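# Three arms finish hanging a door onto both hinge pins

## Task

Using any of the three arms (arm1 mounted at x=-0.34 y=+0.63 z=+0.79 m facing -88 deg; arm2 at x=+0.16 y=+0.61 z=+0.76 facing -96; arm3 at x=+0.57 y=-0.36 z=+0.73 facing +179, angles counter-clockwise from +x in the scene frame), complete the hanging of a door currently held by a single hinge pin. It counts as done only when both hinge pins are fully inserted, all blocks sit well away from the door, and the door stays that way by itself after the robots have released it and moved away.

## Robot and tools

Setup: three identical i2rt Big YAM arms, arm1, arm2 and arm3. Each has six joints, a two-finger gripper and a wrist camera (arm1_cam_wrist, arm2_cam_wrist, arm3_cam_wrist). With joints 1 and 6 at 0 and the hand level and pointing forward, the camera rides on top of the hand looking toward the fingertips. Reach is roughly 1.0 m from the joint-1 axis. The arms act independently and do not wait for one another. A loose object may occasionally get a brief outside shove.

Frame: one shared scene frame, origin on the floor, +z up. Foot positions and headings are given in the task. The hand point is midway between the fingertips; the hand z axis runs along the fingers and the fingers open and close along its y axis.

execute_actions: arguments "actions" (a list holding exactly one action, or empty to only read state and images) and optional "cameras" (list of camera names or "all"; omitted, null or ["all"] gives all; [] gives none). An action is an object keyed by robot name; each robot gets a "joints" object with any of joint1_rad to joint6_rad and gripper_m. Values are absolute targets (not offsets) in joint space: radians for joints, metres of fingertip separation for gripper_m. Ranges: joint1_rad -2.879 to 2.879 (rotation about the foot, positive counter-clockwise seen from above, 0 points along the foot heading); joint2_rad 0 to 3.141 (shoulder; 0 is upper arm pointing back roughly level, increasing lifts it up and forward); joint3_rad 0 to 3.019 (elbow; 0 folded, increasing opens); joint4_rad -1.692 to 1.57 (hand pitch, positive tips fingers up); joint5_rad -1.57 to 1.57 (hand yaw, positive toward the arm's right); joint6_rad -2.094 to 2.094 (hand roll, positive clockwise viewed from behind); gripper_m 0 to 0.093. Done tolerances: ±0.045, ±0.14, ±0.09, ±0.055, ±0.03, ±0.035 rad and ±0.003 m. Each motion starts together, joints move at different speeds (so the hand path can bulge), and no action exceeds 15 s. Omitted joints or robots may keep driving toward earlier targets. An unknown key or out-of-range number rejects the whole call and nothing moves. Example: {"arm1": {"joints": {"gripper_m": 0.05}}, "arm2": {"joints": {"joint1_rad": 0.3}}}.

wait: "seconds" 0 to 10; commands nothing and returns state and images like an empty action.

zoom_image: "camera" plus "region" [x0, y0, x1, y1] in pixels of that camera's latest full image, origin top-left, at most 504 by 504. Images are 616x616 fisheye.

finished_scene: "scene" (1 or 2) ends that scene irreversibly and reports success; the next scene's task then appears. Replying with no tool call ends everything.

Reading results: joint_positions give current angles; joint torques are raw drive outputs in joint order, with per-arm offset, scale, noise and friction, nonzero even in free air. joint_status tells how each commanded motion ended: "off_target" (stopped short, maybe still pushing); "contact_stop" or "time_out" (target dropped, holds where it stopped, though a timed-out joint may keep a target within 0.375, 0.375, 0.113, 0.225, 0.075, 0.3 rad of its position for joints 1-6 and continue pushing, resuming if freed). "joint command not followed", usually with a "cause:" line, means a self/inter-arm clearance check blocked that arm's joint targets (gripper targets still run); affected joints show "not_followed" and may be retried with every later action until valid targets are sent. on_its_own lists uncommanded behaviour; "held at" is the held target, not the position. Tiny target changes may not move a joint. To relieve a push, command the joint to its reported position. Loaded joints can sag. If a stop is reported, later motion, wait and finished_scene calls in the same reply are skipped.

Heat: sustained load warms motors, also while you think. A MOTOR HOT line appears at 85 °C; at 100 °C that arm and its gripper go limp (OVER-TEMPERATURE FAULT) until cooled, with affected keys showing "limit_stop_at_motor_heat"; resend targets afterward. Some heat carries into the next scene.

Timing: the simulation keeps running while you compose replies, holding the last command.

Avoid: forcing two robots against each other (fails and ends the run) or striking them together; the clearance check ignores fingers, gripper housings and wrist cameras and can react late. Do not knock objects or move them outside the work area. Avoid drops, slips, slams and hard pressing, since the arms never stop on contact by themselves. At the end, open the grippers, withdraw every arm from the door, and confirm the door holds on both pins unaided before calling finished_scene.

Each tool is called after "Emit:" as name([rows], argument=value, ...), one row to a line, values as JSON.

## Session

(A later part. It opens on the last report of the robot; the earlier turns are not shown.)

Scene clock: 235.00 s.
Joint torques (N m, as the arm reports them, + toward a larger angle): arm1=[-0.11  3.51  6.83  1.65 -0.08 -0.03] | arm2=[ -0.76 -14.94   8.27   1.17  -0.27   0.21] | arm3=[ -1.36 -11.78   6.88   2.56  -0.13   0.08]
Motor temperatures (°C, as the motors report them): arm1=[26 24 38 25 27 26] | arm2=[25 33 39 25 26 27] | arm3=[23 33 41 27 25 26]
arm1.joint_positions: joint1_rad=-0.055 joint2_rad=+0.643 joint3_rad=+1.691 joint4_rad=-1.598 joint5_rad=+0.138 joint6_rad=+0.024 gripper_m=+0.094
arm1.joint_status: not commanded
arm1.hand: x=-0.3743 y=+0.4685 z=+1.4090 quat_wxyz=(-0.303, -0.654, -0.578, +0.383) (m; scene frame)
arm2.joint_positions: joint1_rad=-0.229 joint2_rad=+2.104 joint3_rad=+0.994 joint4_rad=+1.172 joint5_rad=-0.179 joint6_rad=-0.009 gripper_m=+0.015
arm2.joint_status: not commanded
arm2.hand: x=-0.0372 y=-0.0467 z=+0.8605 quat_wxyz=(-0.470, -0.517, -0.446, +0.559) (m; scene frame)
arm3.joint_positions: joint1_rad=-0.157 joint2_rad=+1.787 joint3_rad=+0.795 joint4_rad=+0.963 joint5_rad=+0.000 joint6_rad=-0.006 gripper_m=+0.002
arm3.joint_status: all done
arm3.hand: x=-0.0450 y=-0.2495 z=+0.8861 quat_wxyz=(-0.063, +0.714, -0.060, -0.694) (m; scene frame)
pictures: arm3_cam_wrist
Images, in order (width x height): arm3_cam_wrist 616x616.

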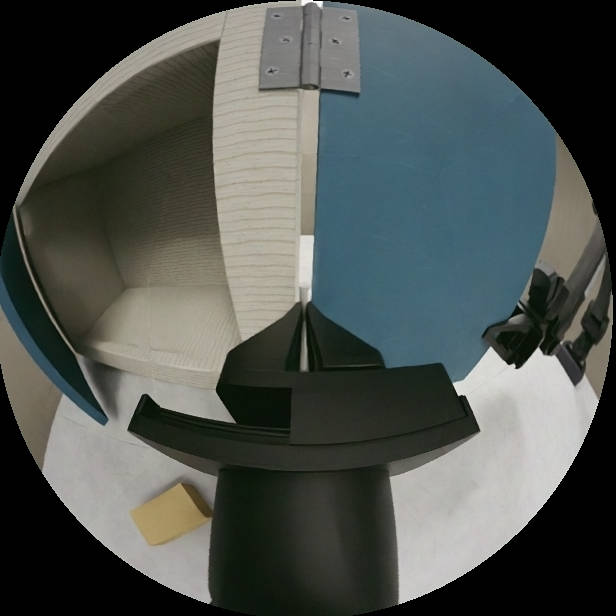

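Emit:
execute_actions([
  {"arm3":{"joints":{"joint2_rad":1.835,"joint3_rad":0.785,"joint4_rad":1.07}}},
], cameras=["arm3_cam_wrist"])

Emit:
zoom_image(camera="arm3_cam_wrist", region=[250, 250, 360, 390])

Scene clock: 240.57 s.
Joint torques (N m, as the arm reports them, + toward a larger angle): arm1=[-0.28  3.5   6.8   1.64 -0.08 -0.01] | arm2=[ -0.95 -14.52   8.32   1.08  -0.25   0.19] | arm3=[ -0.81 -10.76   5.83   2.58  -0.15   0.1 ]
Motor temperatures (°C, as the motors report them): arm1=[26 24 38 25 27 26] | arm2=[25 33 39 25 26 27] | arm3=[23 33 41 27 25 26]
arm1.joint_positions: joint1_rad=-0.055 joint2_rad=+0.643 joint3_rad=+1.691 joint4_rad=-1.598 joint5_rad=+0.138 joint6_rad=+0.024 gripper_m=+0.094
arm1.joint_status: not commanded
arm1.hand: x=-0.3743 y=+0.4685 z=+1.4090 quat_wxyz=(-0.303, -0.654, -0.578, +0.383) (m; scene frame)
arm2.joint_positions: joint1_rad=-0.229 joint2_rad=+2.104 joint3_rad=+0.994 joint4_rad=+1.172 joint5_rad=-0.179 joint6_rad=-0.009 gripper_m=+0.015
arm2.joint_status: not commanded
arm2.hand: x=-0.0372 y=-0.0467 z=+0.8605 quat_wxyz=(-0.470, -0.517, -0.446, +0.559) (m; scene frame)
arm3.joint_positions: joint1_rad=-0.158 joint2_rad=+1.821 joint3_rad=+0.787 joint4_rad=+1.047 joint5_rad=+0.000 joint6_rad=-0.006 gripper_m=+0.002
arm3.joint_status: all done
arm3.hand: x=-0.0433 y=-0.2491 z=+0.8821 quat_wxyz=(-0.064, +0.700, -0.059, -0.709) (m; scene frame)
pictures: arm3_cam_wrist
Images, in order (width x height): arm3_cam_wrist 616x616.

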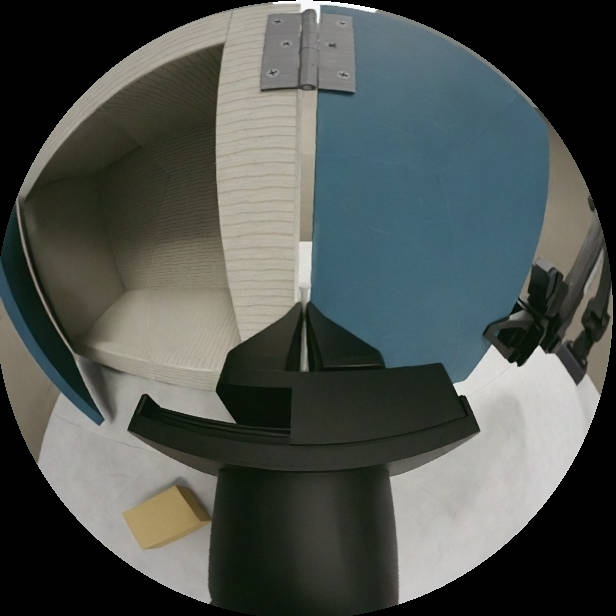

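Region (250, 250, 360, 390) of arm3_cam_wrist's 616x616 image, scaled by 3.600, with more detail than that image has; it fills the left 396 columns of this view, and the rest is white.

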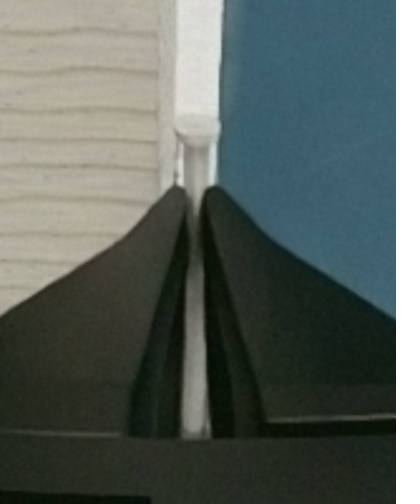

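Emit:
execute_actions([
  {"arm2":{"joints":{"joint2_rad":2.04,"joint3_rad":1.02,"joint4_rad":1.19}},"arm3":{"joints":{"joint2_rad":1.85,"joint3_rad":0.78,"joint4_rad":1.06}}},
], cameras=["arm3_cam_wrist"])

Scene clock: 244.57 s.
Joint torques (N m, as the arm reports them, + toward a larger angle): arm1=[-0.41  3.63  6.79  1.59 -0.08 -0.02] | arm2=[ -1.06 -20.38   8.25   2.5   -0.24   0.25] | arm3=[ -1.12 -10.85   5.67   2.24  -0.15   0.09]
Motor temperatures (°C, as the motors report them): arm1=[26 24 38 25 27 26] | arm2=[25 33 39 25 26 27] | arm3=[23 33 41 27 25 26]
arm1.joint_positions: joint1_rad=-0.055 joint2_rad=+0.643 joint3_rad=+1.691 joint4_rad=-1.598 joint5_rad=+0.138 joint6_rad=+0.024 gripper_m=+0.094
arm1.joint_status: not commanded
arm1.hand: x=-0.3743 y=+0.4685 z=+1.4090 quat_wxyz=(-0.303, -0.654, -0.578, +0.383) (m; scene frame)
arm2.joint_positions: joint1_rad=-0.229 joint2_rad=+2.100 joint3_rad=+0.994 joint4_rad=+1.172 joint5_rad=-0.179 joint6_rad=-0.009 gripper_m=+0.015
arm2.joint_status: all done
arm2.hand: x=-0.0373 y=-0.0468 z=+0.8628 quat_wxyz=(-0.470, -0.516, -0.445, +0.560) (m; scene frame)
arm3.joint_positions: joint1_rad=-0.158 joint2_rad=+1.835 joint3_rad=+0.783 joint4_rad=+1.047 joint5_rad=+0.000 joint6_rad=-0.006 gripper_m=+0.002
arm3.joint_status: all done
arm3.hand: x=-0.0423 y=-0.2492 z=+0.8720 quat_wxyz=(-0.064, +0.707, -0.059, -0.702) (m; scene frame)
pictures: arm3_cam_wrist
Images, in order (width x height): arm3_cam_wrist 616x616.

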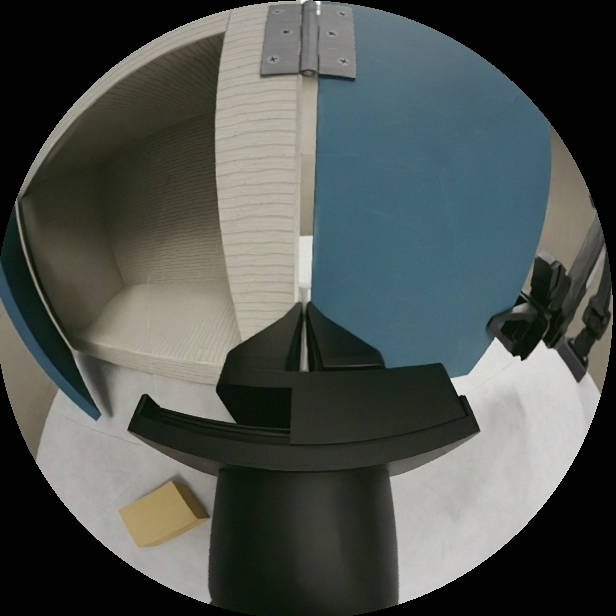

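Emit:
execute_actions([
  {"arm3":{"joints":{"gripper_m":0.03,"joint2_rad":1.825}}},
], cameras=[])

Emit:
execute_actions([
  {"arm3":{"joints":{"joint2_rad":1.72,"joint3_rad":0.83,"joint4_rad":0.9}}},
], cameras=[])

Emit:
execute_actions([
  {"arm3":{"joints":{"gripper_m":0.0}}},
], cameras=["arm3_cam_wrist"])

Scene clock: 251.80 s.
Joint torques (N m, as the arm reports them, + toward a larger angle): arm1=[-0.29  3.58  6.75  1.69 -0.09 -0.03] | arm2=[ -1.15 -20.36   8.22   2.39  -0.25   0.22] | arm3=[ -1.15 -12.61   5.67   2.32  -0.14   0.08]
Motor temperatures (°C, as the motors report them): arm1=[26 24 38 25 27 26] | arm2=[25 34 39 25 26 27] | arm3=[23 33 40 27 25 26]
arm1.joint_positions: joint1_rad=-0.055 joint2_rad=+0.643 joint3_rad=+1.691 joint4_rad=-1.598 joint5_rad=+0.138 joint6_rad=+0.024 gripper_m=+0.094
arm1.joint_status: not commanded
arm1.hand: x=-0.3743 y=+0.4685 z=+1.4090 quat_wxyz=(-0.303, -0.654, -0.578, +0.383) (m; scene frame)
arm2.joint_positions: joint1_rad=-0.229 joint2_rad=+2.100 joint3_rad=+0.994 joint4_rad=+1.172 joint5_rad=-0.179 joint6_rad=-0.009 gripper_m=+0.015
arm2.joint_status: not commanded
arm2.hand: x=-0.0373 y=-0.0468 z=+0.8628 quat_wxyz=(-0.470, -0.516, -0.445, +0.560) (m; scene frame)
arm3.joint_positions: joint1_rad=-0.158 joint2_rad=+1.835 joint3_rad=+0.783 joint4_rad=+1.047 joint5_rad=+0.000 joint6_rad=-0.006 gripper_m=+0.030
arm3.joint_status: all done
arm3.hand: x=-0.0423 y=-0.2492 z=+0.8720 quat_wxyz=(-0.064, +0.707, -0.059, -0.702) (m; scene frame)
pictures: none
No camera images: the call's "cameras" was empty. Leave "cameras" out to get every camera's image.

Scene clock: 252.73 s.
Joint torques (N m, as the arm reports them, + toward a larger angle): arm1=[-0.38  3.61  6.77  1.62 -0.08 -0.03] | arm2=[ -0.88 -20.02   8.38   2.5   -0.25   0.22] | arm3=[ -0.7  -11.86   9.64   1.54  -0.13   0.13]
Motor temperatures (°C, as the motors report them): arm1=[26 24 38 25 27 26] | arm2=[25 34 39 25 26 27] | arm3=[23 33 41 27 25 26]
arm1.joint_positions: joint1_rad=-0.055 joint2_rad=+0.643 joint3_rad=+1.691 joint4_rad=-1.598 joint5_rad=+0.138 joint6_rad=+0.024 gripper_m=+0.094
arm1.joint_status: not commanded
arm1.hand: x=-0.3743 y=+0.4685 z=+1.4090 quat_wxyz=(-0.303, -0.654, -0.578, +0.383) (m; scene frame)
arm2.joint_positions: joint1_rad=-0.229 joint2_rad=+2.100 joint3_rad=+0.994 joint4_rad=+1.172 joint5_rad=-0.179 joint6_rad=-0.009 gripper_m=+0.015
arm2.joint_status: not commanded
arm2.hand: x=-0.0373 y=-0.0468 z=+0.8628 quat_wxyz=(-0.470, -0.516, -0.445, +0.560) (m; scene frame)
arm3.joint_positions: joint1_rad=-0.158 joint2_rad=+1.724 joint3_rad=+0.798 joint4_rad=+0.910 joint5_rad=+0.000 joint6_rad=-0.006 gripper_m=+0.030
arm3.joint_status: all done
arm3.hand: x=-0.0428 y=-0.2492 z=+0.9116 quat_wxyz=(-0.063, +0.710, -0.060, -0.698) (m; scene frame)
pictures: none
No camera images: the call's "cameras" was empty. Leave "cameras" out to get every camera's image.

Scene clock: 253.27 s.
Joint torques (N m, as the arm reports them, + toward a larger angle): arm1=[-0.3   3.64  6.78  1.67 -0.09 -0.02] | arm2=[ -0.85 -20.41   8.34   2.49  -0.25   0.21] | arm3=[ -0.94 -11.97   9.54   1.44  -0.15   0.09]
Motor temperatures (°C, as the motors report them): arm1=[26 24 38 25 27 26] | arm2=[25 34 39 25 26 27] | arm3=[23 33 41 27 25 26]
arm1.joint_positions: joint1_rad=-0.055 joint2_rad=+0.643 joint3_rad=+1.691 joint4_rad=-1.598 joint5_rad=+0.138 joint6_rad=+0.024 gripper_m=+0.094
arm1.joint_status: not commanded
arm1.hand: x=-0.3743 y=+0.4685 z=+1.4090 quat_wxyz=(-0.303, -0.654, -0.578, +0.383) (m; scene frame)
arm2.joint_positions: joint1_rad=-0.229 joint2_rad=+2.100 joint3_rad=+0.994 joint4_rad=+1.172 joint5_rad=-0.179 joint6_rad=-0.009 gripper_m=+0.015
arm2.joint_status: not commanded
arm2.hand: x=-0.0373 y=-0.0468 z=+0.8628 quat_wxyz=(-0.470, -0.516, -0.445, +0.560) (m; scene frame)
arm3.joint_positions: joint1_rad=-0.158 joint2_rad=+1.724 joint3_rad=+0.798 joint4_rad=+0.910 joint5_rad=+0.000 joint6_rad=-0.006 gripper_m=+0.000
arm3.joint_status: all done
arm3.hand: x=-0.0428 y=-0.2492 z=+0.9116 quat_wxyz=(-0.063, +0.710, -0.060, -0.698) (m; scene frame)
pictures: arm3_cam_wrist
Images, in order (width x height): arm3_cam_wrist 616x616.

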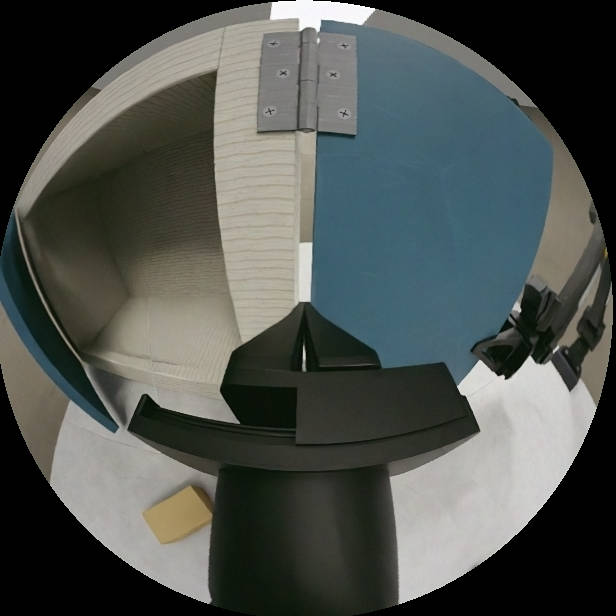

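Emit:
execute_actions([
  {"arm3":{"joints":{"joint2_rad":1.82,"joint3_rad":0.79,"joint4_rad":1.02}}},
], cameras=[])

Emit:
execute_actions([
  {"arm3":{"joints":{"joint2_rad":1.90,"joint3_rad":0.775,"joint4_rad":1.11}}},
], cameras=["arm3_cam_wrist"])

Scene clock: 258.77 s.
Joint torques (N m, as the arm reports them, + toward a larger angle): arm1=[-0.32  3.49  6.8   1.65 -0.1  -0.02] | arm2=[ -0.85 -20.32   8.19   2.49  -0.25   0.21] | arm3=[ -0.92 -11.68   6.25   2.58  -0.13   0.1 ]
Motor temperatures (°C, as the motors report them): arm1=[26 24 38 25 27 26] | arm2=[25 35 39 25 26 27] | arm3=[23 33 42 27 25 26]
arm1.joint_positions: joint1_rad=-0.055 joint2_rad=+0.643 joint3_rad=+1.691 joint4_rad=-1.598 joint5_rad=+0.138 joint6_rad=+0.024 gripper_m=+0.094
arm1.joint_status: not commanded
arm1.hand: x=-0.3743 y=+0.4685 z=+1.4090 quat_wxyz=(-0.303, -0.654, -0.578, +0.383) (m; scene frame)
arm2.joint_positions: joint1_rad=-0.229 joint2_rad=+2.100 joint3_rad=+0.994 joint4_rad=+1.172 joint5_rad=-0.179 joint6_rad=-0.009 gripper_m=+0.015
arm2.joint_status: not commanded
arm2.hand: x=-0.0373 y=-0.0468 z=+0.8628 quat_wxyz=(-0.470, -0.516, -0.445, +0.560) (m; scene frame)
arm3.joint_positions: joint1_rad=-0.158 joint2_rad=+1.817 joint3_rad=+0.789 joint4_rad=+0.999 joint5_rad=+0.000 joint6_rad=-0.006 gripper_m=+0.000
arm3.joint_status: all done
arm3.hand: x=-0.0438 y=-0.2490 z=+0.8737 quat_wxyz=(-0.063, +0.715, -0.060, -0.694) (m; scene frame)
pictures: none
No camera images: the call's "cameras" was empty. Leave "cameras" out to get every camera's image.

Scene clock: 259.63 s.
Joint torques (N m, as the arm reports them, + toward a larger angle): arm1=[-0.14  3.56  6.76  1.64 -0.08 -0.02] | arm2=[ -0.72 -20.31   8.34   2.51  -0.28   0.2 ] | arm3=[ -0.67 -11.87   5.46   2.54  -0.13   0.09]
Motor temperatures (°C, as the motors report them): arm1=[26 24 38 25 27 26] | arm2=[25 35 39 25 26 27] | arm3=[23 33 42 27 25 26]
arm1.joint_positions: joint1_rad=-0.055 joint2_rad=+0.643 joint3_rad=+1.691 joint4_rad=-1.598 joint5_rad=+0.138 joint6_rad=+0.024 gripper_m=+0.094
arm1.joint_status: not commanded
arm1.hand: x=-0.3743 y=+0.4685 z=+1.4090 quat_wxyz=(-0.303, -0.654, -0.578, +0.383) (m; scene frame)
arm2.joint_positions: joint1_rad=-0.229 joint2_rad=+2.100 joint3_rad=+0.994 joint4_rad=+1.172 joint5_rad=-0.179 joint6_rad=-0.009 gripper_m=+0.015
arm2.joint_status: not commanded
arm2.hand: x=-0.0373 y=-0.0468 z=+0.8628 quat_wxyz=(-0.470, -0.516, -0.445, +0.560) (m; scene frame)
arm3.joint_positions: joint1_rad=-0.158 joint2_rad=+1.895 joint3_rad=+0.775 joint4_rad=+1.089 joint5_rad=+0.000 joint6_rad=-0.006 gripper_m=+0.000
arm3.joint_status: all done
arm3.hand: x=-0.0398 y=-0.2497 z=+0.8430 quat_wxyz=(-0.063, +0.716, -0.060, -0.693) (m; scene frame)
pictures: arm3_cam_wrist
Images, in order (width x height): arm3_cam_wrist 616x616.

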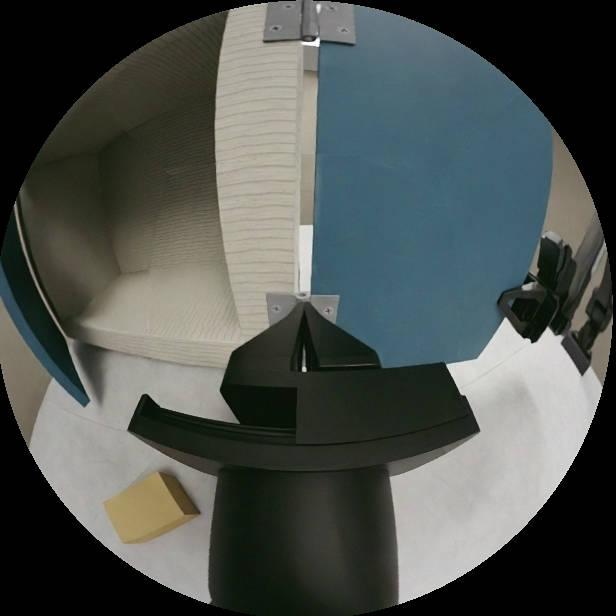

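Emit:
zoom_image(camera="arm3_cam_wrist", region=[255, 260, 355, 340])

Region (255, 260, 355, 340) of arm3_cam_wrist's 616x616 image, scaled by 5.040, with more detail than that image has; it fills the top 403 rows of this view, and the rest is white.

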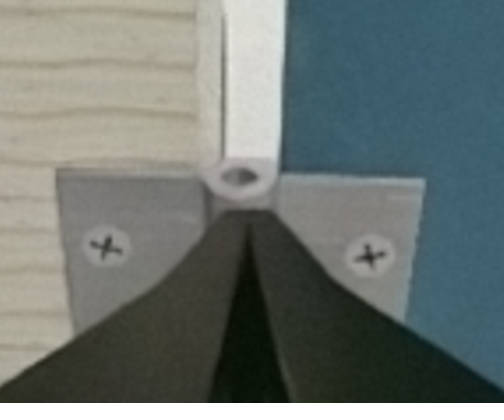

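Emit:
execute_actions([
  {"arm3":{"joints":{"joint2_rad":1.7,"joint3_rad":0.62,"joint4_rad":1.0,"gripper_m":0.04}},"arm2":{"joints":{"joint2_rad":2.1,"joint3_rad":0.994,"joint4_rad":1.172}}},
], cameras=[])

Emit:
execute_actions([
  {"arm3":{"joints":{"joint2_rad":1.3,"joint3_rad":0.9,"joint4_rad":-0.9}}},
], cameras=["arm3_cam_wrist"])

Scene clock: 273.80 s.
Joint torques (N m, as the arm reports them, + toward a larger angle): arm1=[-0.12  3.55  6.78  1.67 -0.08 -0.03] | arm2=[ -0.76 -15.56   6.28   1.84  -0.26   0.22] | arm3=[ -1.21 -10.35   6.04   1.55  -0.15   0.1 ]
Motor temperatures (°C, as the motors report them): arm1=[26 24 38 25 27 26] | arm2=[25 36 39 25 26 27] | arm3=[23 33 41 27 25 26]
arm1.joint_positions: joint1_rad=-0.055 joint2_rad=+0.643 joint3_rad=+1.691 joint4_rad=-1.598 joint5_rad=+0.138 joint6_rad=+0.024 gripper_m=+0.094
arm1.joint_status: not commanded
arm1.hand: x=-0.3743 y=+0.4685 z=+1.4090 quat_wxyz=(-0.303, -0.654, -0.578, +0.383) (m; scene frame)
arm2.joint_positions: joint1_rad=-0.229 joint2_rad=+2.100 joint3_rad=+0.993 joint4_rad=+1.171 joint5_rad=-0.179 joint6_rad=-0.009 gripper_m=+0.015
arm2.joint_status: all done
arm2.hand: x=-0.0372 y=-0.0466 z=+0.8621 quat_wxyz=(-0.470, -0.517, -0.446, +0.559) (m; scene frame)
arm3.joint_positions: joint1_rad=-0.158 joint2_rad=+1.701 joint3_rad=+0.619 joint4_rad=+1.009 joint5_rad=+0.000 joint6_rad=-0.006 gripper_m=+0.040
arm3.joint_status: all done
arm3.hand: x=+0.0155 y=-0.2594 z=+0.8688 quat_wxyz=(-0.062, +0.730, -0.061, -0.678) (m; scene frame)
pictures: none
No camera images: the call's "cameras" was empty. Leave "cameras" out to get every camera's image.

Scene clock: 275.80 s.
Joint torques (N m, as the arm reports them, + toward a larger angle): arm1=[ 0.    3.55  6.81  1.62 -0.1  -0.02] | arm2=[ -0.97 -15.74   6.22   1.77  -0.24   0.19] | arm3=[-0.62 -7.73  9.39  0.53 -0.15  0.07]
Motor temperatures (°C, as the motors report them): arm1=[26 24 38 25 27 26] | arm2=[25 35 39 25 26 27] | arm3=[23 33 41 27 25 26]
arm1.joint_positions: joint1_rad=-0.055 joint2_rad=+0.643 joint3_rad=+1.691 joint4_rad=-1.598 joint5_rad=+0.138 joint6_rad=+0.024 gripper_m=+0.094
arm1.joint_status: not commanded
arm1.hand: x=-0.3743 y=+0.4685 z=+1.4090 quat_wxyz=(-0.303, -0.654, -0.578, +0.383) (m; scene frame)
arm2.joint_positions: joint1_rad=-0.229 joint2_rad=+2.100 joint3_rad=+0.993 joint4_rad=+1.171 joint5_rad=-0.179 joint6_rad=-0.009 gripper_m=+0.015
arm2.joint_status: not commanded
arm2.hand: x=-0.0372 y=-0.0466 z=+0.8621 quat_wxyz=(-0.470, -0.517, -0.446, +0.559) (m; scene frame)
arm3.joint_positions: joint1_rad=-0.158 joint2_rad=+1.299 joint3_rad=+0.890 joint4_rad=-0.890 joint5_rad=+0.000 joint6_rad=-0.006 gripper_m=+0.040
arm3.joint_status: all done
arm3.hand: x=+0.1741 y=-0.2873 z=+0.8516 quat_wxyz=(-0.013, +0.987, -0.083, -0.135) (m; scene frame)
pictures: arm3_cam_wrist
Images, in order (width x height): arm3_cam_wrist 616x616.

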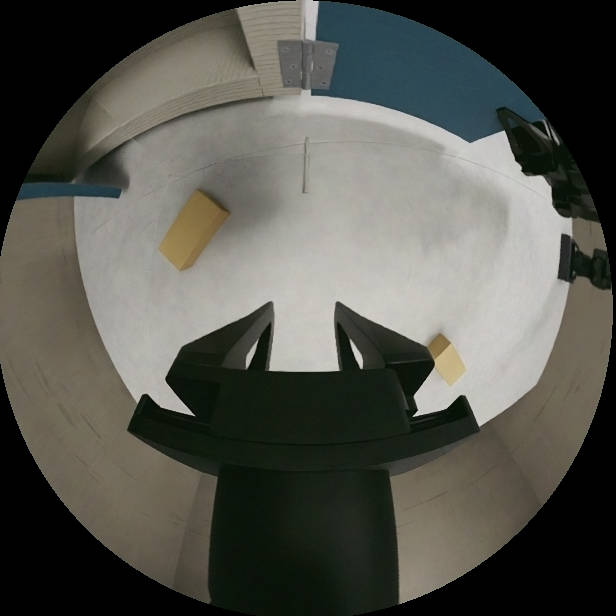

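Emit:
zoom_image(camera="arm3_cam_wrist", region=[260, 120, 350, 210])

Region (260, 120, 350, 210) of arm3_cam_wrist's 616x616 image, scaled by 5.600, with more detail than that image has.

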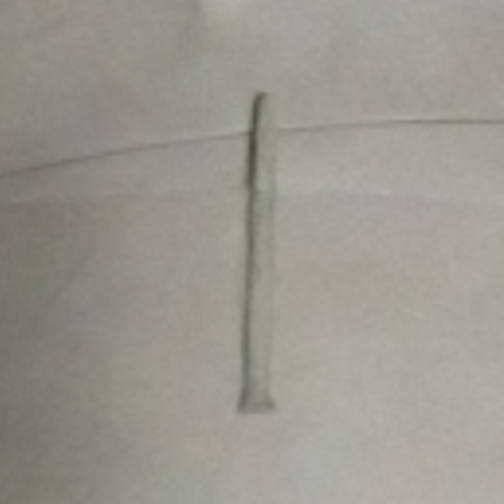

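Emit:
execute_actions([
  {"arm3":{"joints":{"joint2_rad":1.84,"joint3_rad":1.39,"joint4_rad":-1.13,"gripper_m":0.03}}},
], cameras=["arm3_cam_wrist"])

Scene clock: 291.97 s.
Joint torques (N m, as the arm reports them, + toward a larger angle): arm1=[-0.2   3.54  6.78  1.64 -0.09 -0.02] | arm2=[ -0.99 -15.93   6.23   1.81  -0.24   0.22] | arm3=[ -0.56 -14.12  11.72   0.1   -0.12   0.12]
Motor temperatures (°C, as the motors report them): arm1=[26 24 38 25 27 26] | arm2=[25 35 38 25 26 27] | arm3=[23 32 43 27 25 26]
arm1.joint_positions: joint1_rad=-0.055 joint2_rad=+0.643 joint3_rad=+1.691 joint4_rad=-1.598 joint5_rad=+0.138 joint6_rad=+0.024 gripper_m=+0.094
arm1.joint_status: not commanded
arm1.hand: x=-0.3743 y=+0.4685 z=+1.4090 quat_wxyz=(-0.303, -0.654, -0.578, +0.383) (m; scene frame)
arm2.joint_positions: joint1_rad=-0.229 joint2_rad=+2.100 joint3_rad=+0.993 joint4_rad=+1.171 joint5_rad=-0.179 joint6_rad=-0.009 gripper_m=+0.015
arm2.joint_status: not commanded
arm2.hand: x=-0.0372 y=-0.0466 z=+0.8621 quat_wxyz=(-0.470, -0.517, -0.446, +0.559) (m; scene frame)
arm3.joint_positions: joint1_rad=-0.158 joint2_rad=+1.841 joint3_rad=+1.343 joint4_rad=-1.120 joint5_rad=+0.000 joint6_rad=-0.006 gripper_m=+0.030
arm3.joint_status: all done
arm3.hand: x=+0.0652 y=-0.2681 z=+0.7766 quat_wxyz=(+0.002, +0.996, -0.084, +0.023) (m; scene frame)
pictures: arm3_cam_wrist
Images, in order (width x height): arm3_cam_wrist 616x616.

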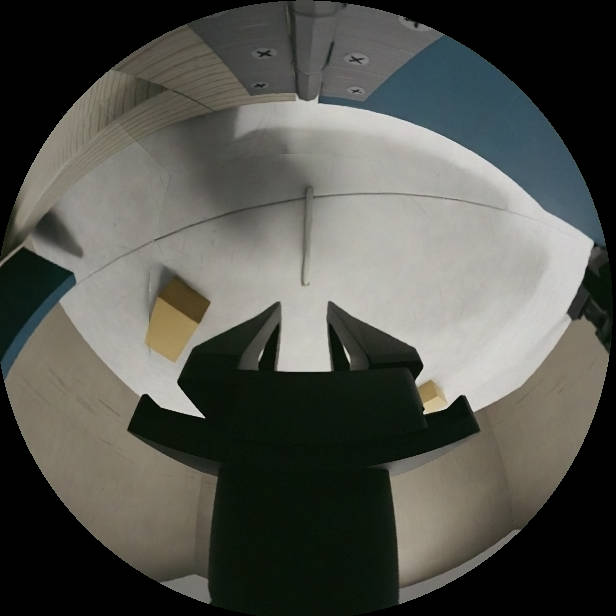

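Emit:
execute_actions([
  {"arm3":{"joints":{"joint2_rad":1.935,"joint3_rad":1.345,"joint4_rad":-1.0}}},
], cameras=["arm3_cam_wrist"])

Scene clock: 306.07 s.
Joint torques (N m, as the arm reports them, + toward a larger angle): arm1=[-0.05  3.65  6.8   1.65 -0.09 -0.03] | arm2=[ -1.26 -15.81   6.32   1.76  -0.23   0.21] | arm3=[ -1.09 -10.79   8.05   1.82  -0.12   0.09]
Motor temperatures (°C, as the motors report them): arm1=[26 24 38 25 27 26] | arm2=[25 35 38 25 26 27] | arm3=[23 34 46 27 25 26]
arm1.joint_positions: joint1_rad=-0.055 joint2_rad=+0.643 joint3_rad=+1.691 joint4_rad=-1.598 joint5_rad=+0.138 joint6_rad=+0.024 gripper_m=+0.094
arm1.joint_status: not commanded
arm1.hand: x=-0.3743 y=+0.4685 z=+1.4090 quat_wxyz=(-0.303, -0.654, -0.578, +0.383) (m; scene frame)
arm2.joint_positions: joint1_rad=-0.229 joint2_rad=+2.100 joint3_rad=+0.993 joint4_rad=+1.171 joint5_rad=-0.179 joint6_rad=-0.009 gripper_m=+0.015
arm2.joint_status: not commanded
arm2.hand: x=-0.0372 y=-0.0466 z=+0.8621 quat_wxyz=(-0.470, -0.517, -0.446, +0.559) (m; scene frame)
arm3.joint_positions: joint1_rad=-0.158 joint2_rad=+1.884 joint3_rad=+1.340 joint4_rad=-1.038 joint5_rad=+0.000 joint6_rad=-0.006 gripper_m=+0.030
arm3.joint_status: all done
arm3.hand: x=+0.0510 y=-0.2656 z=+0.7533 quat_wxyz=(+0.000, +0.996, -0.084, +0.006) (m; scene frame)
pictures: arm3_cam_wrist
Images, in order (width x height): arm3_cam_wrist 616x616.

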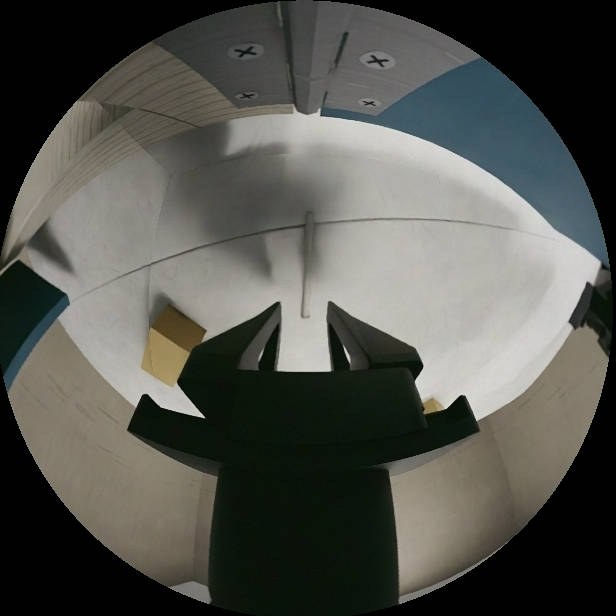

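Emit:
execute_actions([
  {"arm3":{"joints":{"joint2_rad":1.70,"joint3_rad":1.10,"joint4_rad":-0.75}}},
], cameras=[])

Emit:
execute_actions([
  {"arm3":{"joints":{"joint2_rad":1.71,"joint3_rad":1.09,"joint4_rad":-0.56}}},
], cameras=[])

Emit:
execute_actions([
  {"arm3":{"joints":{"joint2_rad":1.775,"joint3_rad":1.05,"joint4_rad":-0.46}}},
], cameras=["arm3_cam_wrist"])

Scene clock: 323.37 s.
Joint torques (N m, as the arm reports them, + toward a larger angle): arm1=[-0.16  3.57  6.77  1.63 -0.09 -0.02] | arm2=[ -1.08 -15.76   6.23   1.83  -0.24   0.23] | arm3=[ -0.93 -12.11   7.57   1.34  -0.15   0.07]
Motor temperatures (°C, as the motors report them): arm1=[26 24 38 25 27 26] | arm2=[25 35 38 25 26 27] | arm3=[23 33 44 27 25 26]
arm1.joint_positions: joint1_rad=-0.055 joint2_rad=+0.643 joint3_rad=+1.691 joint4_rad=-1.598 joint5_rad=+0.138 joint6_rad=+0.024 gripper_m=+0.094
arm1.joint_status: not commanded
arm1.hand: x=-0.3743 y=+0.4685 z=+1.4090 quat_wxyz=(-0.303, -0.654, -0.578, +0.383) (m; scene frame)
arm2.joint_positions: joint1_rad=-0.229 joint2_rad=+2.100 joint3_rad=+0.993 joint4_rad=+1.171 joint5_rad=-0.179 joint6_rad=-0.009 gripper_m=+0.015
arm2.joint_status: not commanded
arm2.hand: x=-0.0372 y=-0.0466 z=+0.8621 quat_wxyz=(-0.470, -0.517, -0.446, +0.559) (m; scene frame)
arm3.joint_positions: joint1_rad=-0.158 joint2_rad=+1.704 joint3_rad=+1.102 joint4_rad=-0.763 joint5_rad=+0.000 joint6_rad=-0.006 gripper_m=+0.030
arm3.joint_status: all done
arm3.hand: x=+0.0734 y=-0.2695 z=+0.7666 quat_wxyz=(-0.010, +0.991, -0.084, -0.102) (m; scene frame)
pictures: none
No camera images: the call's "cameras" was empty. Leave "cameras" out to get every camera's image.

Scene clock: 324.23 s.
Joint torques (N m, as the arm reports them, + toward a larger angle): arm1=[-0.15  3.69  6.81  1.64 -0.09 -0.03] | arm2=[ -0.89 -15.98   6.24   1.75  -0.26   0.23] | arm3=[ -1.08 -11.74   7.85   1.63  -0.11   0.07]
Motor temperatures (°C, as the motors report them): arm1=[26 24 38 25 27 26] | arm2=[25 35 38 25 26 27] | arm3=[23 33 44 27 25 26]
arm1.joint_positions: joint1_rad=-0.055 joint2_rad=+0.643 joint3_rad=+1.691 joint4_rad=-1.598 joint5_rad=+0.138 joint6_rad=+0.024 gripper_m=+0.094
arm1.joint_status: not commanded
arm1.hand: x=-0.3743 y=+0.4685 z=+1.4090 quat_wxyz=(-0.303, -0.654, -0.578, +0.383) (m; scene frame)
arm2.joint_positions: joint1_rad=-0.229 joint2_rad=+2.100 joint3_rad=+0.993 joint4_rad=+1.171 joint5_rad=-0.179 joint6_rad=-0.009 gripper_m=+0.015
arm2.joint_status: not commanded
arm2.hand: x=-0.0372 y=-0.0466 z=+0.8621 quat_wxyz=(-0.470, -0.517, -0.446, +0.559) (m; scene frame)
arm3.joint_positions: joint1_rad=-0.158 joint2_rad=+1.704 joint3_rad=+1.091 joint4_rad=-0.577 joint5_rad=+0.000 joint6_rad=-0.006 gripper_m=+0.030
arm3.joint_status: all done
arm3.hand: x=+0.0352 y=-0.2628 z=+0.7756 quat_wxyz=(-0.017, +0.978, -0.083, -0.188) (m; scene frame)
pictures: none
No camera images: the call's "cameras" was empty. Leave "cameras" out to get every camera's image.

Scene clock: 325.17 s.
Joint torques (N m, as the arm reports them, + toward a larger angle): arm1=[-0.26  3.62  6.8   1.65 -0.08 -0.02] | arm2=[ -1.13 -15.93   6.34   1.86  -0.22   0.23] | arm3=[ -0.71 -11.65   7.32   1.39  -0.11   0.08]
Motor temperatures (°C, as the motors report them): arm1=[26 24 38 25 27 26] | arm2=[25 35 38 25 26 27] | arm3=[23 33 44 27 25 26]
arm1.joint_positions: joint1_rad=-0.055 joint2_rad=+0.643 joint3_rad=+1.691 joint4_rad=-1.598 joint5_rad=+0.138 joint6_rad=+0.024 gripper_m=+0.094
arm1.joint_status: not commanded
arm1.hand: x=-0.3743 y=+0.4685 z=+1.4090 quat_wxyz=(-0.303, -0.654, -0.578, +0.383) (m; scene frame)
arm2.joint_positions: joint1_rad=-0.229 joint2_rad=+2.100 joint3_rad=+0.993 joint4_rad=+1.171 joint5_rad=-0.179 joint6_rad=-0.009 gripper_m=+0.015
arm2.joint_status: not commanded
arm2.hand: x=-0.0372 y=-0.0466 z=+0.8621 quat_wxyz=(-0.470, -0.517, -0.446, +0.559) (m; scene frame)
arm3.joint_positions: joint1_rad=-0.159 joint2_rad=+1.769 joint3_rad=+1.050 joint4_rad=-0.473 joint5_rad=+0.000 joint6_rad=-0.005 gripper_m=+0.030
arm3.joint_status: all done
arm3.hand: x=+0.0371 y=-0.2627 z=+0.7351 quat_wxyz=(-0.017, +0.979, -0.083, -0.187) (m; scene frame)
pictures: arm3_cam_wrist
Images, in order (width x height): arm3_cam_wrist 616x616.

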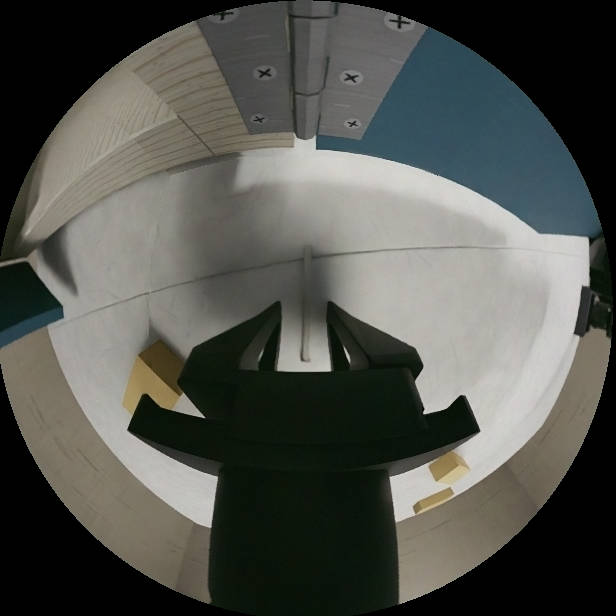

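Good, mid-pin. Tiny drop, close.

Emit:
execute_actions([
  {"arm3":{"joints":{"joint2_rad":1.795,"gripper_m":0.03}}},
], cameras=[])

Emit:
execute_actions([
  {"arm3":{"joints":{"gripper_m":0.0}}},
], cameras=[])

Emit:
execute_actions([
  {"arm3":{"joints":{"joint2_rad":1.6,"joint3_rad":0.95,"joint4_rad":-0.7}}},
], cameras=["arm3_cam_wrist"])

Scene clock: 329.63 s.
Joint torques (N m, as the arm reports them, + toward a larger angle): arm1=[-0.18  3.44  6.79  1.63 -0.09 -0.02] | arm2=[ -0.76 -15.85   6.33   1.87  -0.27   0.2 ] | arm3=[ -0.63 -11.12   7.35   1.39  -0.12   0.07]
Motor temperatures (°C, as the motors report them): arm1=[26 24 38 25 27 26] | arm2=[25 35 38 25 26 27] | arm3=[23 33 43 27 25 26]
arm1.joint_positions: joint1_rad=-0.055 joint2_rad=+0.643 joint3_rad=+1.691 joint4_rad=-1.598 joint5_rad=+0.138 joint6_rad=+0.024 gripper_m=+0.094
arm1.joint_status: not commanded
arm1.hand: x=-0.3743 y=+0.4685 z=+1.4090 quat_wxyz=(-0.303, -0.654, -0.578, +0.383) (m; scene frame)
arm2.joint_positions: joint1_rad=-0.229 joint2_rad=+2.100 joint3_rad=+0.993 joint4_rad=+1.171 joint5_rad=-0.179 joint6_rad=-0.009 gripper_m=+0.015
arm2.joint_status: not commanded
arm2.hand: x=-0.0372 y=-0.0466 z=+0.8621 quat_wxyz=(-0.470, -0.517, -0.446, +0.559) (m; scene frame)
arm3.joint_positions: joint1_rad=-0.159 joint2_rad=+1.771 joint3_rad=+1.050 joint4_rad=-0.472 joint5_rad=+0.000 joint6_rad=-0.005 gripper_m=+0.030
arm3.joint_status: all done
arm3.hand: x=+0.0372 y=-0.2628 z=+0.7343 quat_wxyz=(-0.017, +0.979, -0.083, -0.187) (m; scene frame)
pictures: none
No camera images: the call's "cameras" was empty. Leave "cameras" out to get every camera's image.

Scene clock: 330.17 s.
Joint torques (N m, as the arm reports them, + toward a larger angle): arm1=[-0.27  3.76  6.81  1.66 -0.09 -0.03] | arm2=[ -0.87 -15.64   6.21   1.78  -0.27   0.2 ] | arm3=[ -0.8  -10.91   7.29   1.43  -0.12   0.09]
Motor temperatures (°C, as the motors report them): arm1=[26 24 38 25 27 26] | arm2=[25 35 38 25 26 27] | arm3=[23 33 43 27 25 26]
arm1.joint_positions: joint1_rad=-0.055 joint2_rad=+0.643 joint3_rad=+1.691 joint4_rad=-1.598 joint5_rad=+0.138 joint6_rad=+0.024 gripper_m=+0.094
arm1.joint_status: not commanded
arm1.hand: x=-0.3743 y=+0.4685 z=+1.4090 quat_wxyz=(-0.303, -0.654, -0.578, +0.383) (m; scene frame)
arm2.joint_positions: joint1_rad=-0.229 joint2_rad=+2.100 joint3_rad=+0.993 joint4_rad=+1.171 joint5_rad=-0.179 joint6_rad=-0.009 gripper_m=+0.015
arm2.joint_status: not commanded
arm2.hand: x=-0.0372 y=-0.0466 z=+0.8621 quat_wxyz=(-0.470, -0.517, -0.446, +0.559) (m; scene frame)
arm3.joint_positions: joint1_rad=-0.159 joint2_rad=+1.771 joint3_rad=+1.050 joint4_rad=-0.472 joint5_rad=+0.000 joint6_rad=-0.005 gripper_m=+0.002
arm3.joint_status: all done
arm3.hand: x=+0.0372 y=-0.2628 z=+0.7343 quat_wxyz=(-0.017, +0.979, -0.083, -0.187) (m; scene frame)
pictures: none
No camera images: the call's "cameras" was empty. Leave "cameras" out to get every camera's image.

Scene clock: 331.17 s.
Joint torques (N m, as the arm reports them, + toward a larger angle): arm1=[-0.11  3.56  6.78  1.67 -0.08 -0.03] | arm2=[ -0.8  -16.07   6.28   1.8   -0.27   0.22] | arm3=[ -0.81 -10.98   7.77   0.38  -0.12   0.1 ]
Motor temperatures (°C, as the motors report them): arm1=[26 24 38 25 27 26] | arm2=[25 35 38 25 26 27] | arm3=[23 33 43 27 25 26]
arm1.joint_positions: joint1_rad=-0.055 joint2_rad=+0.643 joint3_rad=+1.691 joint4_rad=-1.598 joint5_rad=+0.138 joint6_rad=+0.024 gripper_m=+0.094
arm1.joint_status: not commanded
arm1.hand: x=-0.3743 y=+0.4685 z=+1.4090 quat_wxyz=(-0.303, -0.654, -0.578, +0.383) (m; scene frame)
arm2.joint_positions: joint1_rad=-0.229 joint2_rad=+2.100 joint3_rad=+0.993 joint4_rad=+1.171 joint5_rad=-0.179 joint6_rad=-0.009 gripper_m=+0.015
arm2.joint_status: not commanded
arm2.hand: x=-0.0372 y=-0.0466 z=+0.8621 quat_wxyz=(-0.470, -0.517, -0.446, +0.559) (m; scene frame)
arm3.joint_positions: joint1_rad=-0.159 joint2_rad=+1.607 joint3_rad=+0.948 joint4_rad=-0.690 joint5_rad=+0.000 joint6_rad=-0.005 gripper_m=+0.002
arm3.joint_status: all done
arm3.hand: x=+0.1178 y=-0.2770 z=+0.7595 quat_wxyz=(-0.010, +0.990, -0.084, -0.110) (m; scene frame)
pictures: arm3_cam_wrist
Images, in order (width x height): arm3_cam_wrist 616x616.

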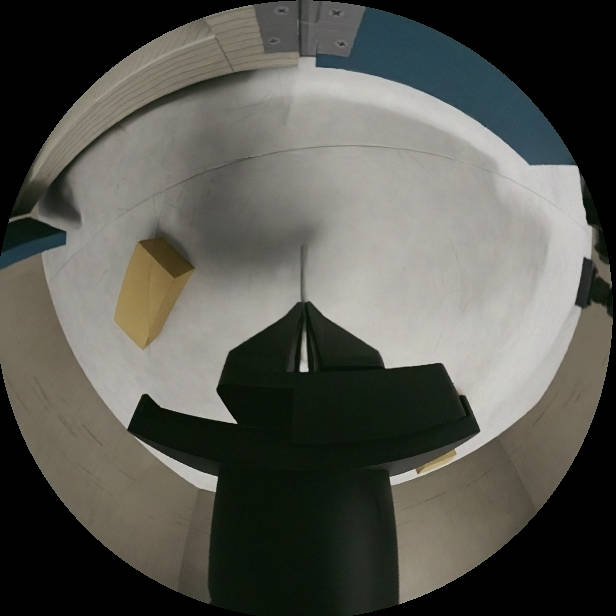

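Emit:
execute_actions([
  {"arm3":{"joints":{"joint2_rad":1.58,"joint3_rad":1.03,"joint4_rad":-1.0,"joint6_rad":2.0}}},
], cameras=[])

Emit:
execute_actions([
  {"arm3":{"joints":{"joint2_rad":1.65,"joint3_rad":1.0,"joint4_rad":-0.92}}},
], cameras=["arm3_cam_wrist"])

Scene clock: 342.27 s.
Joint torques (N m, as the arm reports them, + toward a larger angle): arm1=[-0.04  3.64  6.81  1.65 -0.09 -0.03] | arm2=[ -0.91 -16.02   6.34   1.89  -0.22   0.21] | arm3=[ -0.84 -11.68  10.45  -0.06  -0.03   0.11]
Motor temperatures (°C, as the motors report them): arm1=[26 24 38 25 27 26] | arm2=[25 35 38 25 26 27] | arm3=[23 33 43 27 25 26]
arm1.joint_positions: joint1_rad=-0.055 joint2_rad=+0.643 joint3_rad=+1.691 joint4_rad=-1.598 joint5_rad=+0.138 joint6_rad=+0.024 gripper_m=+0.094
arm1.joint_status: not commanded
arm1.hand: x=-0.3743 y=+0.4685 z=+1.4090 quat_wxyz=(-0.303, -0.654, -0.578, +0.383) (m; scene frame)
arm2.joint_positions: joint1_rad=-0.229 joint2_rad=+2.100 joint3_rad=+0.993 joint4_rad=+1.171 joint5_rad=-0.179 joint6_rad=-0.009 gripper_m=+0.015
arm2.joint_status: not commanded
arm2.hand: x=-0.0372 y=-0.0466 z=+0.8621 quat_wxyz=(-0.470, -0.517, -0.446, +0.559) (m; scene frame)
arm3.joint_positions: joint1_rad=-0.159 joint2_rad=+1.598 joint3_rad=+0.991 joint4_rad=-0.989 joint5_rad=+0.000 joint6_rad=+1.992 gripper_m=+0.002
arm3.joint_status: all done
arm3.hand: x=+0.1689 y=-0.2861 z=+0.7704 quat_wxyz=(-0.010, +0.468, -0.883, +0.008) (m; scene frame)
pictures: none
No camera images: the call's "cameras" was empty. Leave "cameras" out to get every camera's image.

Scene clock: 343.00 s.
Joint torques (N m, as the arm reports them, + toward a larger angle): arm1=[-0.19  3.65  6.78  1.62 -0.09 -0.02] | arm2=[ -1.24 -15.71   6.21   1.76  -0.25   0.21] | arm3=[-0.88 -9.81  7.74  0.83 -0.02  0.13]
Motor temperatures (°C, as the motors report them): arm1=[26 24 38 25 27 26] | arm2=[25 35 38 25 26 27] | arm3=[23 33 43 27 25 26]
arm1.joint_positions: joint1_rad=-0.055 joint2_rad=+0.643 joint3_rad=+1.691 joint4_rad=-1.598 joint5_rad=+0.138 joint6_rad=+0.024 gripper_m=+0.094
arm1.joint_status: not commanded
arm1.hand: x=-0.3743 y=+0.4685 z=+1.4090 quat_wxyz=(-0.303, -0.654, -0.578, +0.383) (m; scene frame)
arm2.joint_positions: joint1_rad=-0.229 joint2_rad=+2.100 joint3_rad=+0.993 joint4_rad=+1.171 joint5_rad=-0.179 joint6_rad=-0.009 gripper_m=+0.015
arm2.joint_status: not commanded
arm2.hand: x=-0.0372 y=-0.0466 z=+0.8621 quat_wxyz=(-0.470, -0.517, -0.446, +0.559) (m; scene frame)
arm3.joint_positions: joint1_rad=-0.159 joint2_rad=+1.642 joint3_rad=+0.991 joint4_rad=-0.931 joint5_rad=+0.000 joint6_rad=+1.993 gripper_m=+0.002
arm3.joint_status: all done
arm3.hand: x=+0.1590 y=-0.2843 z=+0.7530 quat_wxyz=(-0.005, +0.468, -0.884, +0.003) (m; scene frame)
pictures: arm3_cam_wrist
Images, in order (width x height): arm3_cam_wrist 616x616.

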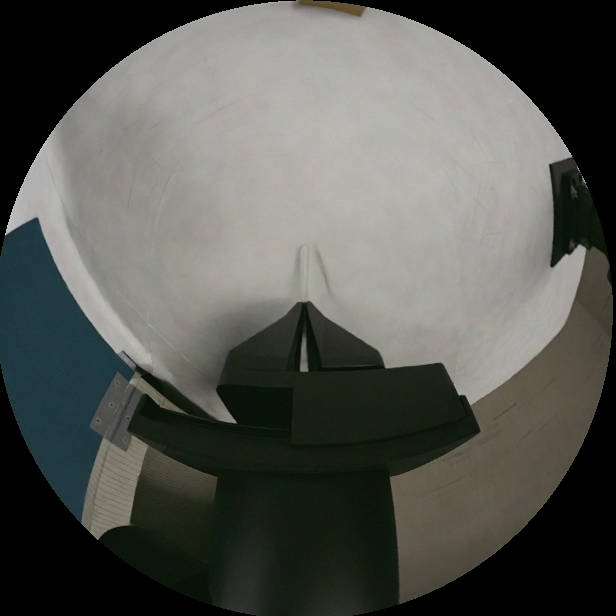

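Release, lift, re-roll.

Emit:
execute_actions([
  {"arm3":{"joints":{"gripper_m":0.035}}},
], cameras=[])

Emit:
execute_actions([
  {"arm3":{"joints":{"joint2_rad":1.57,"joint3_rad":1.03,"joint4_rad":-1.01}}},
], cameras=[])

Emit:
execute_actions([
  {"arm3":{"joints":{"joint6_rad":-1.14}}},
], cameras=["arm3_cam_wrist"])

Scene clock: 348.97 s.
Joint torques (N m, as the arm reports them, + toward a larger angle): arm1=[-0.18  3.58  6.81  1.65 -0.09 -0.03] | arm2=[ -0.9  -15.56   6.32   1.9   -0.22   0.22] | arm3=[-0.79 -9.86  7.74  0.71 -0.02  0.12]
Motor temperatures (°C, as the motors report them): arm1=[26 24 38 25 27 26] | arm2=[25 35 38 25 26 27] | arm3=[23 33 43 27 25 26]
arm1.joint_positions: joint1_rad=-0.055 joint2_rad=+0.643 joint3_rad=+1.691 joint4_rad=-1.598 joint5_rad=+0.138 joint6_rad=+0.024 gripper_m=+0.094
arm1.joint_status: not commanded
arm1.hand: x=-0.3743 y=+0.4685 z=+1.4090 quat_wxyz=(-0.303, -0.654, -0.578, +0.383) (m; scene frame)
arm2.joint_positions: joint1_rad=-0.229 joint2_rad=+2.100 joint3_rad=+0.993 joint4_rad=+1.171 joint5_rad=-0.179 joint6_rad=-0.009 gripper_m=+0.015
arm2.joint_status: not commanded
arm2.hand: x=-0.0372 y=-0.0466 z=+0.8621 quat_wxyz=(-0.470, -0.517, -0.446, +0.559) (m; scene frame)
arm3.joint_positions: joint1_rad=-0.159 joint2_rad=+1.642 joint3_rad=+0.991 joint4_rad=-0.931 joint5_rad=+0.000 joint6_rad=+1.993 gripper_m=+0.035
arm3.joint_status: all done
arm3.hand: x=+0.1590 y=-0.2843 z=+0.7530 quat_wxyz=(-0.005, +0.468, -0.884, +0.003) (m; scene frame)
pictures: none
No camera images: the call's "cameras" was empty. Leave "cameras" out to get every camera's image.

Scene clock: 349.73 s.
Joint torques (N m, as the arm reports them, + toward a larger angle): arm1=[-0.23  3.76  6.78  1.63 -0.08 -0.04] | arm2=[ -0.78 -15.83   6.18   1.69  -0.26   0.22] | arm3=[ -0.73 -10.69  10.51   0.    -0.01   0.09]
Motor temperatures (°C, as the motors report them): arm1=[26 24 38 25 27 26] | arm2=[25 35 38 25 26 27] | arm3=[23 33 43 27 25 26]
arm1.joint_positions: joint1_rad=-0.055 joint2_rad=+0.643 joint3_rad=+1.691 joint4_rad=-1.598 joint5_rad=+0.138 joint6_rad=+0.024 gripper_m=+0.094
arm1.joint_status: not commanded
arm1.hand: x=-0.3743 y=+0.4685 z=+1.4090 quat_wxyz=(-0.303, -0.654, -0.578, +0.383) (m; scene frame)
arm2.joint_positions: joint1_rad=-0.229 joint2_rad=+2.100 joint3_rad=+0.993 joint4_rad=+1.171 joint5_rad=-0.179 joint6_rad=-0.009 gripper_m=+0.015
arm2.joint_status: not commanded
arm2.hand: x=-0.0372 y=-0.0466 z=+0.8621 quat_wxyz=(-0.470, -0.517, -0.446, +0.559) (m; scene frame)
arm3.joint_positions: joint1_rad=-0.159 joint2_rad=+1.578 joint3_rad=+0.991 joint4_rad=-1.000 joint5_rad=+0.000 joint6_rad=+1.993 gripper_m=+0.035
arm3.joint_status: all done
arm3.hand: x=+0.1697 y=-0.2862 z=+0.7784 quat_wxyz=(-0.006, +0.468, -0.884, +0.005) (m; scene frame)
pictures: none
No camera images: the call's "cameras" was empty. Leave "cameras" out to get every camera's image.

Scene clock: 352.50 s.
Joint torques (N m, as the arm reports them, + toward a larger angle): arm1=[-0.19  3.63  6.8   1.68 -0.09 -0.02] | arm2=[ -0.77 -15.77   6.16   1.76  -0.3    0.22] | arm3=[ -1.   -10.84  10.6   -0.11  -0.16  -0.04]
Motor temperatures (°C, as the motors report them): arm1=[26 24 38 25 27 26] | arm2=[25 35 38 25 26 27] | arm3=[23 33 44 27 25 26]
arm1.joint_positions: joint1_rad=-0.055 joint2_rad=+0.643 joint3_rad=+1.691 joint4_rad=-1.598 joint5_rad=+0.138 joint6_rad=+0.024 gripper_m=+0.094
arm1.joint_status: not commanded
arm1.hand: x=-0.3743 y=+0.4685 z=+1.4090 quat_wxyz=(-0.303, -0.654, -0.578, +0.383) (m; scene frame)
arm2.joint_positions: joint1_rad=-0.229 joint2_rad=+2.100 joint3_rad=+0.993 joint4_rad=+1.171 joint5_rad=-0.179 joint6_rad=-0.009 gripper_m=+0.015
arm2.joint_status: not commanded
arm2.hand: x=-0.0372 y=-0.0466 z=+0.8621 quat_wxyz=(-0.470, -0.517, -0.446, +0.559) (m; scene frame)
arm3.joint_positions: joint1_rad=-0.159 joint2_rad=+1.578 joint3_rad=+0.991 joint4_rad=-1.000 joint5_rad=+0.000 joint6_rad=-1.132 gripper_m=+0.035
arm3.joint_status: all done
arm3.hand: x=+0.1697 y=-0.2862 z=+0.7784 quat_wxyz=(+0.005, +0.888, +0.460, +0.006) (m; scene frame)
pictures: arm3_cam_wrist
Images, in order (width x height): arm3_cam_wrist 616x616.

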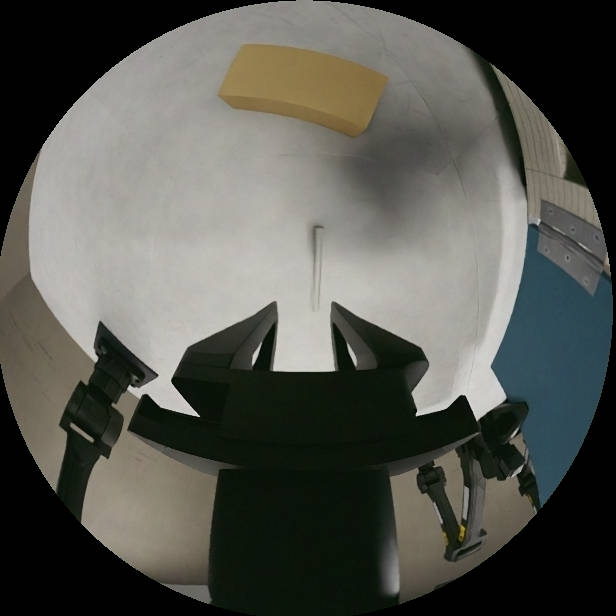

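Emit:
execute_actions([
  {"arm3":{"joints":{"joint1_rad":-0.115,"joint2_rad":1.66,"joint3_rad":1.015,"joint4_rad":-0.915,"gripper_m":0.03}}},
], cameras=["arm3_cam_wrist"])

Scene clock: 361.93 s.
Joint torques (N m, as the arm reports them, + toward a larger angle): arm1=[-0.09  3.65  6.77  1.62 -0.09 -0.03] | arm2=[ -0.81 -16.07   6.2    1.82  -0.26   0.2 ] | arm3=[  0.82 -10.19   8.97   0.74  -0.19  -0.01]
Motor temperatures (°C, as the motors report them): arm1=[26 24 38 25 27 26] | arm2=[25 35 37 25 26 27] | arm3=[23 33 45 26 25 26]
arm1.joint_positions: joint1_rad=-0.055 joint2_rad=+0.643 joint3_rad=+1.691 joint4_rad=-1.598 joint5_rad=+0.138 joint6_rad=+0.024 gripper_m=+0.094
arm1.joint_status: not commanded
arm1.hand: x=-0.3743 y=+0.4685 z=+1.4090 quat_wxyz=(-0.303, -0.654, -0.578, +0.383) (m; scene frame)
arm2.joint_positions: joint1_rad=-0.229 joint2_rad=+2.100 joint3_rad=+0.993 joint4_rad=+1.171 joint5_rad=-0.179 joint6_rad=-0.009 gripper_m=+0.015
arm2.joint_status: not commanded
arm2.hand: x=-0.0372 y=-0.0466 z=+0.8621 quat_wxyz=(-0.470, -0.517, -0.446, +0.559) (m; scene frame)
arm3.joint_positions: joint1_rad=-0.123 joint2_rad=+1.658 joint3_rad=+0.991 joint4_rad=-0.927 joint5_rad=+0.000 joint6_rad=-1.133 gripper_m=+0.030
arm3.joint_status: all done
arm3.hand: x=+0.1572 y=-0.2993 z=+0.7466 quat_wxyz=(+0.007, +0.879, +0.477, +0.009) (m; scene frame)
pictures: arm3_cam_wrist
Images, in order (width x height): arm3_cam_wrist 616x616.

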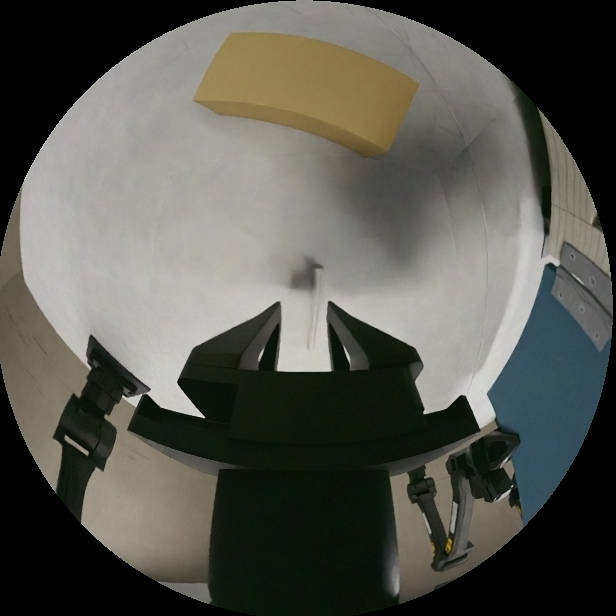

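Emit:
execute_actions([
  {"arm3":{"joints":{"joint1_rad":-0.14,"joint2_rad":1.70,"joint3_rad":1.03,"joint4_rad":-0.875,"joint6_rad":-1.06}}},
], cameras=["arm3_cam_wrist"])

Scene clock: 367.33 s.
Joint torques (N m, as the arm reports them, + toward a larger angle): arm1=[-0.22  3.66  6.78  1.65 -0.08 -0.02] | arm2=[ -1.04 -15.89   6.23   1.85  -0.26   0.23] | arm3=[ -0.71 -10.31  10.01   0.9   -0.2    0.09]
Motor temperatures (°C, as the motors report them): arm1=[26 24 38 25 27 26] | arm2=[25 35 37 25 26 27] | arm3=[23 33 45 26 25 26]
arm1.joint_positions: joint1_rad=-0.055 joint2_rad=+0.643 joint3_rad=+1.691 joint4_rad=-1.598 joint5_rad=+0.138 joint6_rad=+0.024 gripper_m=+0.094
arm1.joint_status: not commanded
arm1.hand: x=-0.3743 y=+0.4685 z=+1.4090 quat_wxyz=(-0.303, -0.654, -0.578, +0.383) (m; scene frame)
arm2.joint_positions: joint1_rad=-0.229 joint2_rad=+2.100 joint3_rad=+0.993 joint4_rad=+1.171 joint5_rad=-0.179 joint6_rad=-0.009 gripper_m=+0.015
arm2.joint_status: not commanded
arm2.hand: x=-0.0372 y=-0.0466 z=+0.8621 quat_wxyz=(-0.470, -0.517, -0.446, +0.559) (m; scene frame)
arm3.joint_positions: joint1_rad=-0.125 joint2_rad=+1.689 joint3_rad=+0.991 joint4_rad=-0.887 joint5_rad=+0.000 joint6_rad=-1.068 gripper_m=+0.030
arm3.joint_status: all done
arm3.hand: x=+0.1512 y=-0.2973 z=+0.7343 quat_wxyz=(+0.004, +0.894, +0.447, +0.006) (m; scene frame)
pictures: arm3_cam_wrist
Images, in order (width x height): arm3_cam_wrist 616x616.

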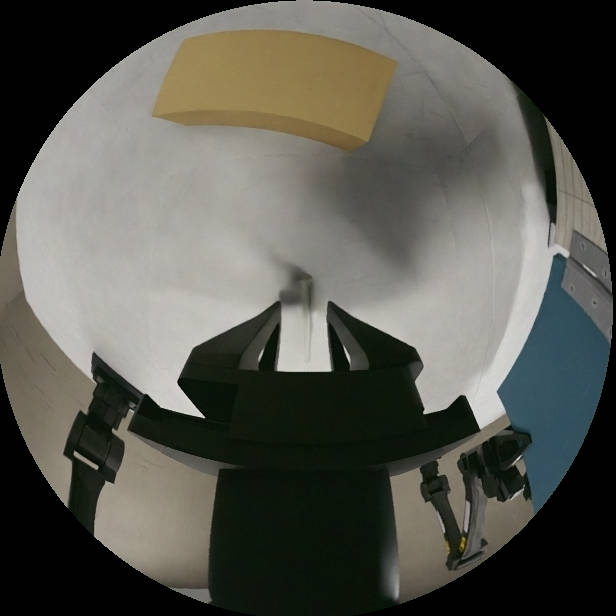

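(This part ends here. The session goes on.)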